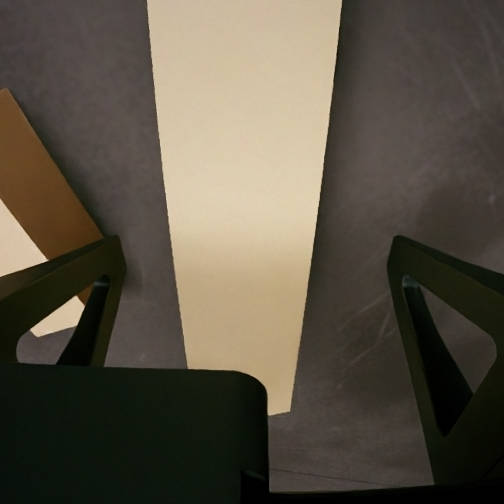

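Scene clock: 580.83 s.
arm1.joint_positions: joint1_rad=+0.690 joint2_rad=+1.196 joint3_rad=+1.039 joint4_rad=-1.389 joint5_rad=-0.001 joint6_rad=+1.406 gripper_m=+0.061
arm1.joint_status: not commanded
arm1.hand: x=+0.4686 y=+0.0761 z=+1.0020 quat_wxyz=(-0.011, -0.977, +0.212, +0.006) (m; scene frame)
arm2.joint_positions: joint1_rad=-0.611 joint2_rad=+1.305 joint3_rad=+1.187 joint4_rad=-1.396 joint5_rad=+0.004 joint6_rad=+0.863 gripper_m=+0.047
arm2.joint_status: not commanded
arm2.hand: x=-0.1697 y=+0.2780 z=+0.9808 quat_wxyz=(-0.024, -0.966, -0.257, +0.021) (m; scene frame)
arm3.joint_positions: joint1_rad=+0.112 joint2_rad=+1.205 joint3_rad=+1.305 joint4_rad=-0.785 joint5_rad=-0.001 joint6_rad=-0.009 gripper_m=+0.093
arm3.joint_status: not commanded
arm3.hand: x=-0.1992 y=-0.0427 z=+1.1612 quat_wxyz=(-0.414, +0.235, -0.873, -0.107) (m; scene frame)
arm4.joint_positions: joint1_rad=-0.008 joint2_rad=+2.462 joint3_rad=+2.205 joint4_rad=-1.279 joint5_rad=-0.002 joint6_rad=+1.392 gripper_m=+0.093
arm4.joint_status: all done
arm4.hand: x=+0.2666 y=+0.0614 z=+0.7481 quat_wxyz=(-0.005, +0.214, -0.977, -0.013) (m; scene frame)
pictures: arm4_cam_wrist
Images, in order (width x height): arm4_cam_wrist 504x504.

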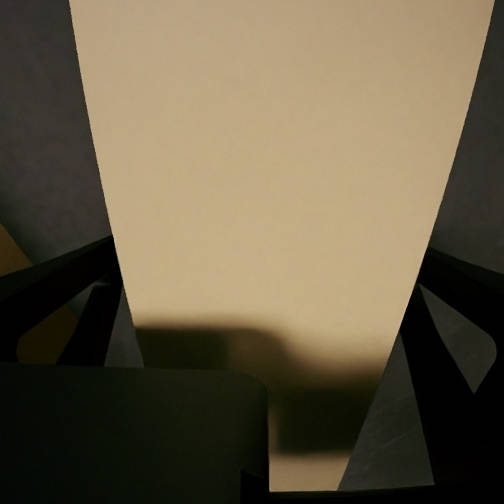

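>>> {"fn": "execute_actions", "kwargs": {"actions": [{"arm4":{"joints":{"gripper_m":0.02}}}], "cameras": []}}

>>> {"fn": "execute_actions", "kwargs": {"actions": [{"arm4":{"joints":{"joint2_rad":2.0,"joint3_rad":1.95,"joint4_rad":-1.5}}}], "cameras": []}}

>>> {"fn": "execute_actions", "kwargs": {"actions": [{"arm4":{"joints":{"joint1_rad":0.385,"joint2_rad":1.9,"joint3_rad":0.95,"joint4_rad":0.98,"joint5_rad":0.08,"joint6_rad":0.36}},"arm2":{"joints":{"joint1_rad":0.07,"joint2_rad":1.9,"joint3_rad":1.05,"joint4_rad":0.88,"joint5_rad":0.07,"joint6_rad":0.36}},"arm3":{"joints":{"joint1_rad":-0.1,"joint2_rad":1.3,"joint3_rad":0.9,"joint4_rad":0.2}}}], "cameras": ["arm3_cam_wrist"]}}

Scene clock: 593.30 s.
arm1.joint_positions: joint1_rad=+0.690 joint2_rad=+1.196 joint3_rad=+1.039 joint4_rad=-1.389 joint5_rad=-0.001 joint6_rad=+1.406 gripper_m=+0.061
arm1.joint_status: not commanded
arm1.hand: x=+0.4686 y=+0.0761 z=+1.0020 quat_wxyz=(-0.011, -0.977, +0.212, +0.006) (m; scene frame)
arm2.joint_positions: joint1_rad=-0.611 joint2_rad=+1.305 joint3_rad=+1.187 joint4_rad=-1.396 joint5_rad=+0.004 joint6_rad=+0.863 gripper_m=+0.047
arm2.joint_status: not commanded
arm2.hand: x=-0.1697 y=+0.2780 z=+0.9808 quat_wxyz=(-0.024, -0.966, -0.257, +0.021) (m; scene frame)
arm3.joint_positions: joint1_rad=+0.112 joint2_rad=+1.205 joint3_rad=+1.305 joint4_rad=-0.785 joint5_rad=-0.001 joint6_rad=-0.009 gripper_m=+0.093
arm3.joint_status: not commanded
arm3.hand: x=-0.1992 y=-0.0427 z=+1.1612 quat_wxyz=(-0.414, +0.235, -0.873, -0.107) (m; scene frame)
arm4.joint_positions: joint1_rad=-0.008 joint2_rad=+2.462 joint3_rad=+2.204 joint4_rad=-1.278 joint5_rad=-0.001 joint6_rad=+1.393 gripper_m=+0.047
arm4.joint_status: gripper_m off_target (ended at +0.047, target +0.020)
arm4.hand: x=+0.2667 y=+0.0616 z=+0.7478 quat_wxyz=(-0.005, +0.214, -0.977, -0.014) (m; scene frame)
pictures: none
No camera images: the call's "cameras" was empty. Leave "cameras" out to get every camera's image.

Scene clock: 595.00 s.
arm1.joint_positions: joint1_rad=+0.690 joint2_rad=+1.196 joint3_rad=+1.039 joint4_rad=-1.389 joint5_rad=-0.001 joint6_rad=+1.406 gripper_m=+0.061
arm1.joint_status: not commanded
arm1.hand: x=+0.4686 y=+0.0761 z=+1.0020 quat_wxyz=(-0.011, -0.977, +0.212, +0.006) (m; scene frame)
arm2.joint_positions: joint1_rad=-0.611 joint2_rad=+1.305 joint3_rad=+1.187 joint4_rad=-1.396 joint5_rad=+0.004 joint6_rad=+0.863 gripper_m=+0.047
arm2.joint_status: not commanded
arm2.hand: x=-0.1697 y=+0.2780 z=+0.9808 quat_wxyz=(-0.024, -0.966, -0.257, +0.021) (m; scene frame)
arm3.joint_positions: joint1_rad=+0.112 joint2_rad=+1.205 joint3_rad=+1.305 joint4_rad=-0.785 joint5_rad=-0.001 joint6_rad=-0.009 gripper_m=+0.093
arm3.joint_status: not commanded
arm3.hand: x=-0.1992 y=-0.0427 z=+1.1612 quat_wxyz=(-0.414, +0.235, -0.873, -0.107) (m; scene frame)
arm4.joint_positions: joint1_rad=-0.008 joint2_rad=+2.023 joint3_rad=+1.927 joint4_rad=-1.492 joint5_rad=+0.001 joint6_rad=+1.393 gripper_m=+0.047
arm4.joint_status: all done
arm4.hand: x=+0.2924 y=-0.0467 z=+0.9352 quat_wxyz=(-0.007, +0.213, -0.977, +0.012) (m; scene frame)
pictures: none
No camera images: the call's "cameras" was empty. Leave "cameras" out to get every camera's image.

Scene clock: 597.20 s.
arm1.joint_positions: joint1_rad=+0.690 joint2_rad=+1.196 joint3_rad=+1.039 joint4_rad=-1.389 joint5_rad=-0.001 joint6_rad=+1.406 gripper_m=+0.061
arm1.joint_status: not commanded
arm1.hand: x=+0.4686 y=+0.0761 z=+1.0020 quat_wxyz=(-0.011, -0.977, +0.212, +0.006) (m; scene frame)
arm2.joint_positions: joint1_rad=+0.069 joint2_rad=+1.929 joint3_rad=+1.033 joint4_rad=+0.839 joint5_rad=+0.071 joint6_rad=+0.350 gripper_m=+0.047
arm2.joint_status: all done
arm2.hand: x=+0.2220 y=+0.0274 z=+0.9009 quat_wxyz=(-0.628, -0.493, -0.537, +0.272) (m; scene frame)
arm3.joint_positions: joint1_rad=-0.112 joint2_rad=+1.308 joint3_rad=+0.902 joint4_rad=+0.178 joint5_rad=+0.000 joint6_rad=-0.009 gripper_m=+0.093
arm3.joint_status: all done
arm3.hand: x=-0.0968 y=-0.1328 z=+1.0784 quat_wxyz=(-0.616, +0.118, -0.774, -0.087) (m; scene frame)
arm4.joint_positions: joint1_rad=+0.394 joint2_rad=+1.921 joint3_rad=+0.932 joint4_rad=+0.938 joint5_rad=+0.076 joint6_rad=+0.370 gripper_m=+0.047
arm4.joint_status: all done
arm4.hand: x=+0.0507 y=-0.1109 z=+0.9040 quat_wxyz=(-0.214, +0.569, -0.455, -0.650) (m; scene frame)
pictures: arm3_cam_wrist
Images, in order (width x height): arm3_cam_wrist 504x504.

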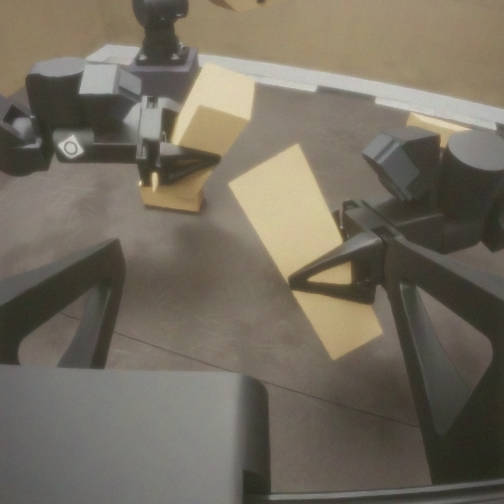

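>>> {"fn": "execute_actions", "kwargs": {"actions": [{"arm4":{"joints":{"joint1_rad":0.37,"joint2_rad":2.03,"joint3_rad":0.97,"joint4_rad":1.12}},"arm2":{"joints":{"joint2_rad":2.1,"joint3_rad":1.2,"joint4_rad":0.98}},"arm3":{"joints":{"joint1_rad":-0.35,"joint2_rad":1.9,"joint3_rad":1.1,"joint4_rad":0.8,"joint5_rad":-0.7}}}], "cameras": ["arm3_cam_wrist"]}}

Scene clock: 606.37 s.
arm1.joint_positions: joint1_rad=+0.690 joint2_rad=+1.196 joint3_rad=+1.039 joint4_rad=-1.389 joint5_rad=-0.001 joint6_rad=+1.406 gripper_m=+0.061
arm1.joint_status: not commanded
arm1.hand: x=+0.4686 y=+0.0761 z=+1.0020 quat_wxyz=(-0.011, -0.977, +0.212, +0.006) (m; scene frame)
arm2.joint_positions: joint1_rad=+0.067 joint2_rad=+2.105 joint3_rad=+1.158 joint4_rad=+0.958 joint5_rad=+0.074 joint6_rad=+0.368 gripper_m=+0.047
arm2.joint_status: all done
arm2.hand: x=+0.2388 y=-0.0086 z=+0.8666 quat_wxyz=(-0.654, -0.483, -0.513, +0.276) (m; scene frame)
arm3.joint_positions: joint1_rad=-0.360 joint2_rad=+1.905 joint3_rad=+1.080 joint4_rad=+0.778 joint5_rad=-0.697 joint6_rad=-0.009 gripper_m=+0.093
arm3.joint_status: all done
arm3.hand: x=+0.0176 y=-0.1605 z=+0.9468 quat_wxyz=(-0.644, +0.254, -0.674, -0.257) (m; scene frame)
arm4.joint_positions: joint1_rad=+0.378 joint2_rad=+2.060 joint3_rad=+0.932 joint4_rad=+1.079 joint5_rad=+0.077 joint6_rad=+0.370 gripper_m=+0.047
arm4.joint_status: all done
arm4.hand: x=+0.0616 y=-0.1064 z=+0.8484 quat_wxyz=(-0.220, +0.565, -0.460, -0.649) (m; scene frame)
pictures: arm3_cam_wrist
Images, in order (width x height): arm3_cam_wrist 504x504.

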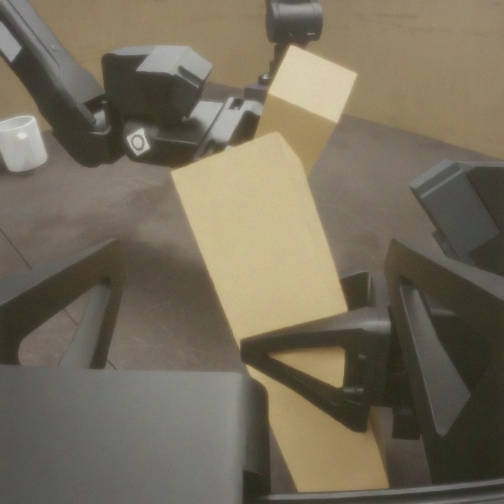

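Too close; pull arm3 back, lower leaners.

>>> {"fn": "execute_actions", "kwargs": {"actions": [{"arm4":{"joints":{"joint2_rad":2.11,"joint4_rad":1.2}},"arm2":{"joints":{"joint2_rad":2.18,"joint4_rad":1.05}},"arm3":{"joints":{"joint1_rad":0.35,"joint2_rad":1.4,"joint3_rad":0.6,"joint4_rad":0.7,"joint5_rad":0.75}}}], "cameras": ["arm3_cam_wrist"]}}

Scene clock: 613.33 s.
arm1.joint_positions: joint1_rad=+0.690 joint2_rad=+1.196 joint3_rad=+1.039 joint4_rad=-1.389 joint5_rad=-0.001 joint6_rad=+1.406 gripper_m=+0.061
arm1.joint_status: not commanded
arm1.hand: x=+0.4686 y=+0.0761 z=+1.0020 quat_wxyz=(-0.011, -0.977, +0.212, +0.006) (m; scene frame)
arm2.joint_positions: joint1_rad=+0.067 joint2_rad=+2.143 joint3_rad=+1.172 joint4_rad=+1.040 joint5_rad=+0.074 joint6_rad=+0.380 gripper_m=+0.047
arm2.joint_status: all done
arm2.hand: x=+0.2402 y=-0.0111 z=+0.8658 quat_wxyz=(-0.675, -0.473, -0.494, +0.278) (m; scene frame)
arm3.joint_positions: joint1_rad=+0.341 joint2_rad=+1.399 joint3_rad=+0.611 joint4_rad=+0.713 joint5_rad=+0.746 joint6_rad=-0.009 gripper_m=+0.093
arm3.joint_status: all done
arm3.hand: x=-0.2099 y=-0.0515 z=+1.0000 quat_wxyz=(-0.687, +0.021, -0.726, +0.023) (m; scene frame)
arm4.joint_positions: joint1_rad=+0.377 joint2_rad=+2.115 joint3_rad=+0.933 joint4_rad=+1.168 joint5_rad=+0.078 joint6_rad=+0.370 gripper_m=+0.047
arm4.joint_status: all done
arm4.hand: x=+0.0635 y=-0.1081 z=+0.8352 quat_wxyz=(-0.224, +0.555, -0.453, -0.661) (m; scene frame)
pictures: arm3_cam_wrist
Images, in order (width x height): arm3_cam_wrist 504x504.

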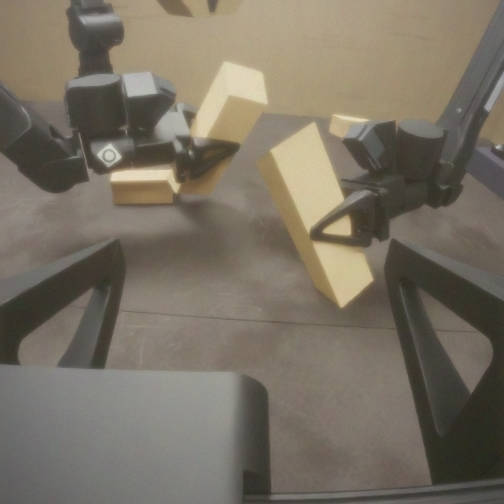

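>>> {"fn": "execute_actions", "kwargs": {"actions": [{"arm4":{"joints":{"joint1_rad":0.39,"joint2_rad":1.9,"joint3_rad":0.72,"joint4_rad":1.22}},"arm2":{"joints":{"joint2_rad":2.08,"joint3_rad":1.3,"joint4_rad":0.82}}}], "cameras": []}}

>>> {"fn": "execute_actions", "kwargs": {"actions": [{"arm2":{"joints":{"joint2_rad":2.25,"joint3_rad":1.55,"joint4_rad":0.76}}}], "cameras": []}}

>>> {"fn": "execute_actions", "kwargs": {"actions": [{"arm2":{"joints":{"joint2_rad":2.32,"joint3_rad":1.5,"joint4_rad":0.87}},"arm4":{"joints":{"joint2_rad":1.97,"joint4_rad":1.3}}}], "cameras": ["arm3_cam_wrist"]}}

Scene clock: 624.43 s.
arm1.joint_positions: joint1_rad=+0.690 joint2_rad=+1.196 joint3_rad=+1.039 joint4_rad=-1.389 joint5_rad=-0.001 joint6_rad=+1.406 gripper_m=+0.061
arm1.joint_status: not commanded
arm1.hand: x=+0.4686 y=+0.0761 z=+1.0020 quat_wxyz=(-0.011, -0.977, +0.212, +0.006) (m; scene frame)
arm2.joint_positions: joint1_rad=+0.067 joint2_rad=+2.143 joint3_rad=+1.241 joint4_rad=+0.806 joint5_rad=+0.074 joint6_rad=+0.370 gripper_m=+0.047
arm2.joint_status: all done
arm2.hand: x=+0.2495 y=-0.0293 z=+0.8408 quat_wxyz=(-0.617, -0.507, -0.541, +0.263) (m; scene frame)
arm3.joint_positions: joint1_rad=+0.341 joint2_rad=+1.399 joint3_rad=+0.611 joint4_rad=+0.713 joint5_rad=+0.746 joint6_rad=-0.009 gripper_m=+0.093
arm3.joint_status: not commanded
arm3.hand: x=-0.2099 y=-0.0515 z=+1.0000 quat_wxyz=(-0.687, +0.021, -0.726, +0.023) (m; scene frame)
arm4.joint_positions: joint1_rad=+0.379 joint2_rad=+1.908 joint3_rad=+0.711 joint4_rad=+1.186 joint5_rad=+0.078 joint6_rad=+0.370 gripper_m=+0.047
arm4.joint_status: all done
arm4.hand: x=+0.1040 y=-0.1649 z=+0.8807 quat_wxyz=(-0.223, +0.554, -0.452, -0.662) (m; scene frame)
pictures: none
No camera images: the call's "cameras" was empty. Leave "cameras" out to get every camera's image.

Scene clock: 625.40 s.
arm1.joint_positions: joint1_rad=+0.690 joint2_rad=+1.196 joint3_rad=+1.039 joint4_rad=-1.389 joint5_rad=-0.001 joint6_rad=+1.406 gripper_m=+0.061
arm1.joint_status: not commanded
arm1.hand: x=+0.4686 y=+0.0761 z=+1.0020 quat_wxyz=(-0.011, -0.977, +0.212, +0.006) (m; scene frame)
arm2.joint_positions: joint1_rad=+0.067 joint2_rad=+2.274 joint3_rad=+1.480 joint4_rad=+0.745 joint5_rad=+0.073 joint6_rad=+0.370 gripper_m=+0.047
arm2.joint_status: all done
arm2.hand: x=+0.2808 y=-0.0877 z=+0.8429 quat_wxyz=(-0.634, -0.497, -0.528, +0.268) (m; scene frame)
arm3.joint_positions: joint1_rad=+0.341 joint2_rad=+1.399 joint3_rad=+0.611 joint4_rad=+0.713 joint5_rad=+0.746 joint6_rad=-0.009 gripper_m=+0.093
arm3.joint_status: not commanded
arm3.hand: x=-0.2099 y=-0.0515 z=+1.0000 quat_wxyz=(-0.687, +0.021, -0.726, +0.023) (m; scene frame)
arm4.joint_positions: joint1_rad=+0.379 joint2_rad=+1.908 joint3_rad=+0.711 joint4_rad=+1.186 joint5_rad=+0.078 joint6_rad=+0.370 gripper_m=+0.047
arm4.joint_status: not commanded
arm4.hand: x=+0.1040 y=-0.1649 z=+0.8807 quat_wxyz=(-0.223, +0.554, -0.452, -0.662) (m; scene frame)
pictures: none
No camera images: the call's "cameras" was empty. Leave "cameras" out to get every camera's image.

Scene clock: 626.30 s.
arm1.joint_positions: joint1_rad=+0.690 joint2_rad=+1.196 joint3_rad=+1.039 joint4_rad=-1.389 joint5_rad=-0.001 joint6_rad=+1.406 gripper_m=+0.061
arm1.joint_status: not commanded
arm1.hand: x=+0.4686 y=+0.0761 z=+1.0020 quat_wxyz=(-0.011, -0.977, +0.212, +0.006) (m; scene frame)
arm2.joint_positions: joint1_rad=+0.067 joint2_rad=+2.309 joint3_rad=+1.480 joint4_rad=+0.845 joint5_rad=+0.073 joint6_rad=+0.370 gripper_m=+0.047
arm2.joint_status: all done
arm2.hand: x=+0.2803 y=-0.0868 z=+0.8389 quat_wxyz=(-0.656, -0.482, -0.511, +0.275) (m; scene frame)
arm3.joint_positions: joint1_rad=+0.341 joint2_rad=+1.399 joint3_rad=+0.611 joint4_rad=+0.713 joint5_rad=+0.746 joint6_rad=-0.009 gripper_m=+0.093
arm3.joint_status: not commanded
arm3.hand: x=-0.2099 y=-0.0515 z=+1.0000 quat_wxyz=(-0.687, +0.021, -0.726, +0.023) (m; scene frame)
arm4.joint_positions: joint1_rad=+0.379 joint2_rad=+1.987 joint3_rad=+0.708 joint4_rad=+1.258 joint5_rad=+0.078 joint6_rad=+0.370 gripper_m=+0.047
arm4.joint_status: all done
arm4.hand: x=+0.1066 y=-0.1680 z=+0.8519 quat_wxyz=(-0.223, +0.557, -0.454, -0.659) (m; scene frame)
pictures: arm3_cam_wrist
Images, in order (width x height): arm3_cam_wrist 504x504.

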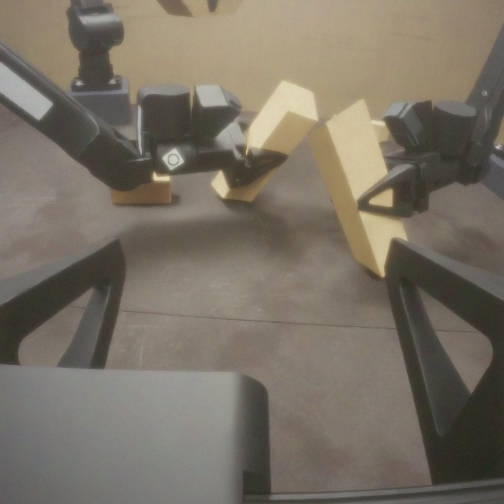

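>>> {"fn": "execute_actions", "kwargs": {"actions": [{"arm2":{"joints":{"joint2_rad":2.35,"joint4_rad":0.88}},"arm4":{"joints":{"joint1_rad":0.41,"joint2_rad":2.03,"joint4_rad":1.36}},"arm3":{"joints":{"joint1_rad":0.3,"joint2_rad":2.0,"joint3_rad":1.2,"joint4_rad":0.75,"joint5_rad":1.2}},"arm1":{"joints":{"joint1_rad":0.5,"joint2_rad":1.9,"joint3_rad":2.1,"joint4_rad":-1.68,"joint6_rad":0.3}}}], "cameras": ["arm3_cam_wrist"]}}

Scene clock: 636.33 s.
arm1.joint_positions: joint1_rad=+0.496 joint2_rad=+1.909 joint3_rad=+2.046 joint4_rad=-1.668 joint5_rad=+0.000 joint6_rad=+0.308 gripper_m=+0.061
arm1.joint_status: all done
arm1.hand: x=+0.2286 y=-0.0743 z=+1.0723 quat_wxyz=(-0.009, -0.971, -0.236, +0.019) (m; scene frame)
arm2.joint_positions: joint1_rad=+0.067 joint2_rad=+2.316 joint3_rad=+1.480 joint4_rad=+0.867 joint5_rad=+0.073 joint6_rad=+0.370 gripper_m=+0.047
arm2.joint_status: all done
arm2.hand: x=+0.2801 y=-0.0864 z=+0.8383 quat_wxyz=(-0.661, -0.479, -0.507, +0.277) (m; scene frame)
arm3.joint_positions: joint1_rad=+0.308 joint2_rad=+1.986 joint3_rad=+1.153 joint4_rad=+0.731 joint5_rad=+1.197 joint6_rad=-0.009 gripper_m=+0.093
arm3.joint_status: all done
arm3.hand: x=-0.0702 y=-0.0100 z=+0.9237 quat_wxyz=(-0.664, -0.136, -0.706, +0.203) (m; scene frame)
arm4.joint_positions: joint1_rad=+0.404 joint2_rad=+2.044 joint3_rad=+0.708 joint4_rad=+1.318 joint5_rad=+0.078 joint6_rad=+0.369 gripper_m=+0.047
arm4.joint_status: all done
arm4.hand: x=+0.0968 y=-0.1793 z=+0.8345 quat_wxyz=(-0.215, +0.562, -0.446, -0.663) (m; scene frame)
pictures: arm3_cam_wrist
Images, in order (width x height): arm3_cam_wrist 504x504.

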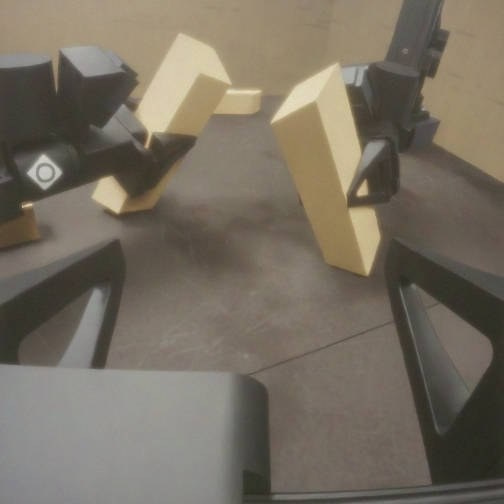

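>>> {"fn": "execute_actions", "kwargs": {"actions": [{"arm3":{"joints":{"joint1_rad":-0.75,"joint2_rad":1.3,"joint3_rad":0.5,"joint4_rad":0.7,"joint5_rad":-0.85}}}], "cameras": ["arm3_cam_wrist"]}}

Scene clock: 644.87 s.
arm1.joint_positions: joint1_rad=+0.496 joint2_rad=+1.909 joint3_rad=+2.046 joint4_rad=-1.668 joint5_rad=+0.000 joint6_rad=+0.308 gripper_m=+0.061
arm1.joint_status: not commanded
arm1.hand: x=+0.2286 y=-0.0743 z=+1.0723 quat_wxyz=(-0.009, -0.971, -0.237, +0.019) (m; scene frame)
arm2.joint_positions: joint1_rad=+0.067 joint2_rad=+2.316 joint3_rad=+1.480 joint4_rad=+0.867 joint5_rad=+0.073 joint6_rad=+0.370 gripper_m=+0.047
arm2.joint_status: not commanded
arm2.hand: x=+0.2801 y=-0.0864 z=+0.8383 quat_wxyz=(-0.661, -0.479, -0.507, +0.277) (m; scene frame)
arm3.joint_positions: joint1_rad=-0.745 joint2_rad=+1.308 joint3_rad=+0.509 joint4_rad=+0.711 joint5_rad=-0.846 joint6_rad=-0.009 gripper_m=+0.093
arm3.joint_status: all done
arm3.hand: x=-0.1919 y=-0.3269 z=+0.9949 quat_wxyz=(-0.659, +0.163, -0.709, -0.190) (m; scene frame)
arm4.joint_positions: joint1_rad=+0.404 joint2_rad=+2.044 joint3_rad=+0.708 joint4_rad=+1.318 joint5_rad=+0.078 joint6_rad=+0.369 gripper_m=+0.047
arm4.joint_status: not commanded
arm4.hand: x=+0.0968 y=-0.1793 z=+0.8345 quat_wxyz=(-0.215, +0.562, -0.446, -0.663) (m; scene frame)
pictures: arm3_cam_wrist
Images, in order (width x height): arm3_cam_wrist 504x504.

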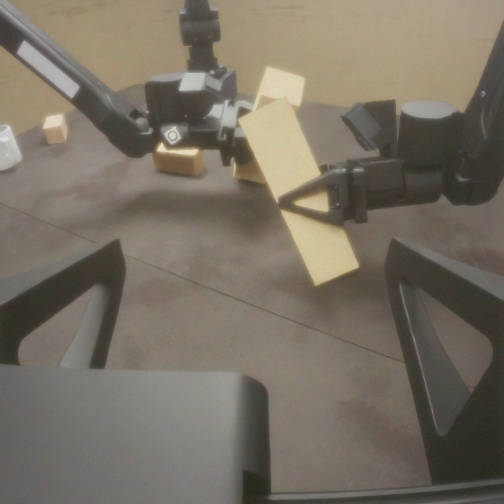

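>>> {"fn": "execute_actions", "kwargs": {"actions": [{"arm4":{"joints":{"joint2_rad":2.0,"joint3_rad":0.56,"joint4_rad":1.47}},"arm2":{"joints":{"joint2_rad":2.27,"joint3_rad":1.32,"joint4_rad":0.98}}}], "cameras": ["arm3_cam_wrist"]}}

Scene clock: 659.73 s.
arm1.joint_positions: joint1_rad=+0.496 joint2_rad=+1.909 joint3_rad=+2.046 joint4_rad=-1.668 joint5_rad=+0.000 joint6_rad=+0.308 gripper_m=+0.061
arm1.joint_status: not commanded
arm1.hand: x=+0.2286 y=-0.0743 z=+1.0723 quat_wxyz=(-0.009, -0.971, -0.237, +0.019) (m; scene frame)
arm2.joint_positions: joint1_rad=+0.067 joint2_rad=+2.269 joint3_rad=+1.341 joint4_rad=+0.987 joint5_rad=+0.075 joint6_rad=+0.370 gripper_m=+0.047
arm2.joint_status: all done
arm2.hand: x=+0.2615 y=-0.0525 z=+0.8372 quat_wxyz=(-0.670, -0.473, -0.499, +0.281) (m; scene frame)
arm3.joint_positions: joint1_rad=-0.745 joint2_rad=+1.308 joint3_rad=+0.509 joint4_rad=+0.711 joint5_rad=-0.846 joint6_rad=-0.009 gripper_m=+0.093
arm3.joint_status: not commanded
arm3.hand: x=-0.1919 y=-0.3269 z=+0.9949 quat_wxyz=(-0.659, +0.163, -0.709, -0.190) (m; scene frame)
arm4.joint_positions: joint1_rad=+0.404 joint2_rad=+2.018 joint3_rad=+0.552 joint4_rad=+1.437 joint5_rad=+0.079 joint6_rad=+0.369 gripper_m=+0.047
arm4.joint_status: all done
arm4.hand: x=+0.1321 y=-0.2240 z=+0.8301 quat_wxyz=(-0.214, +0.565, -0.449, -0.659) (m; scene frame)
pictures: arm3_cam_wrist
Images, in order (width x height): arm3_cam_wrist 504x504.

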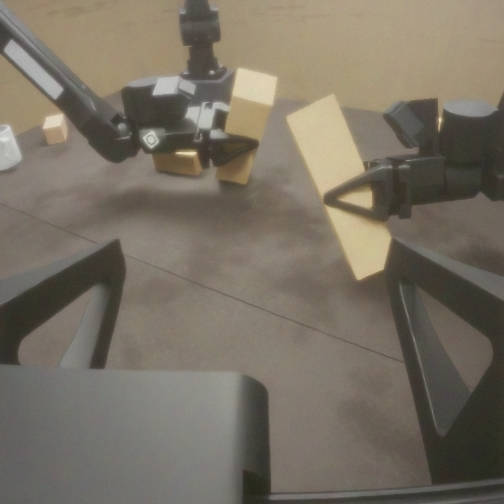

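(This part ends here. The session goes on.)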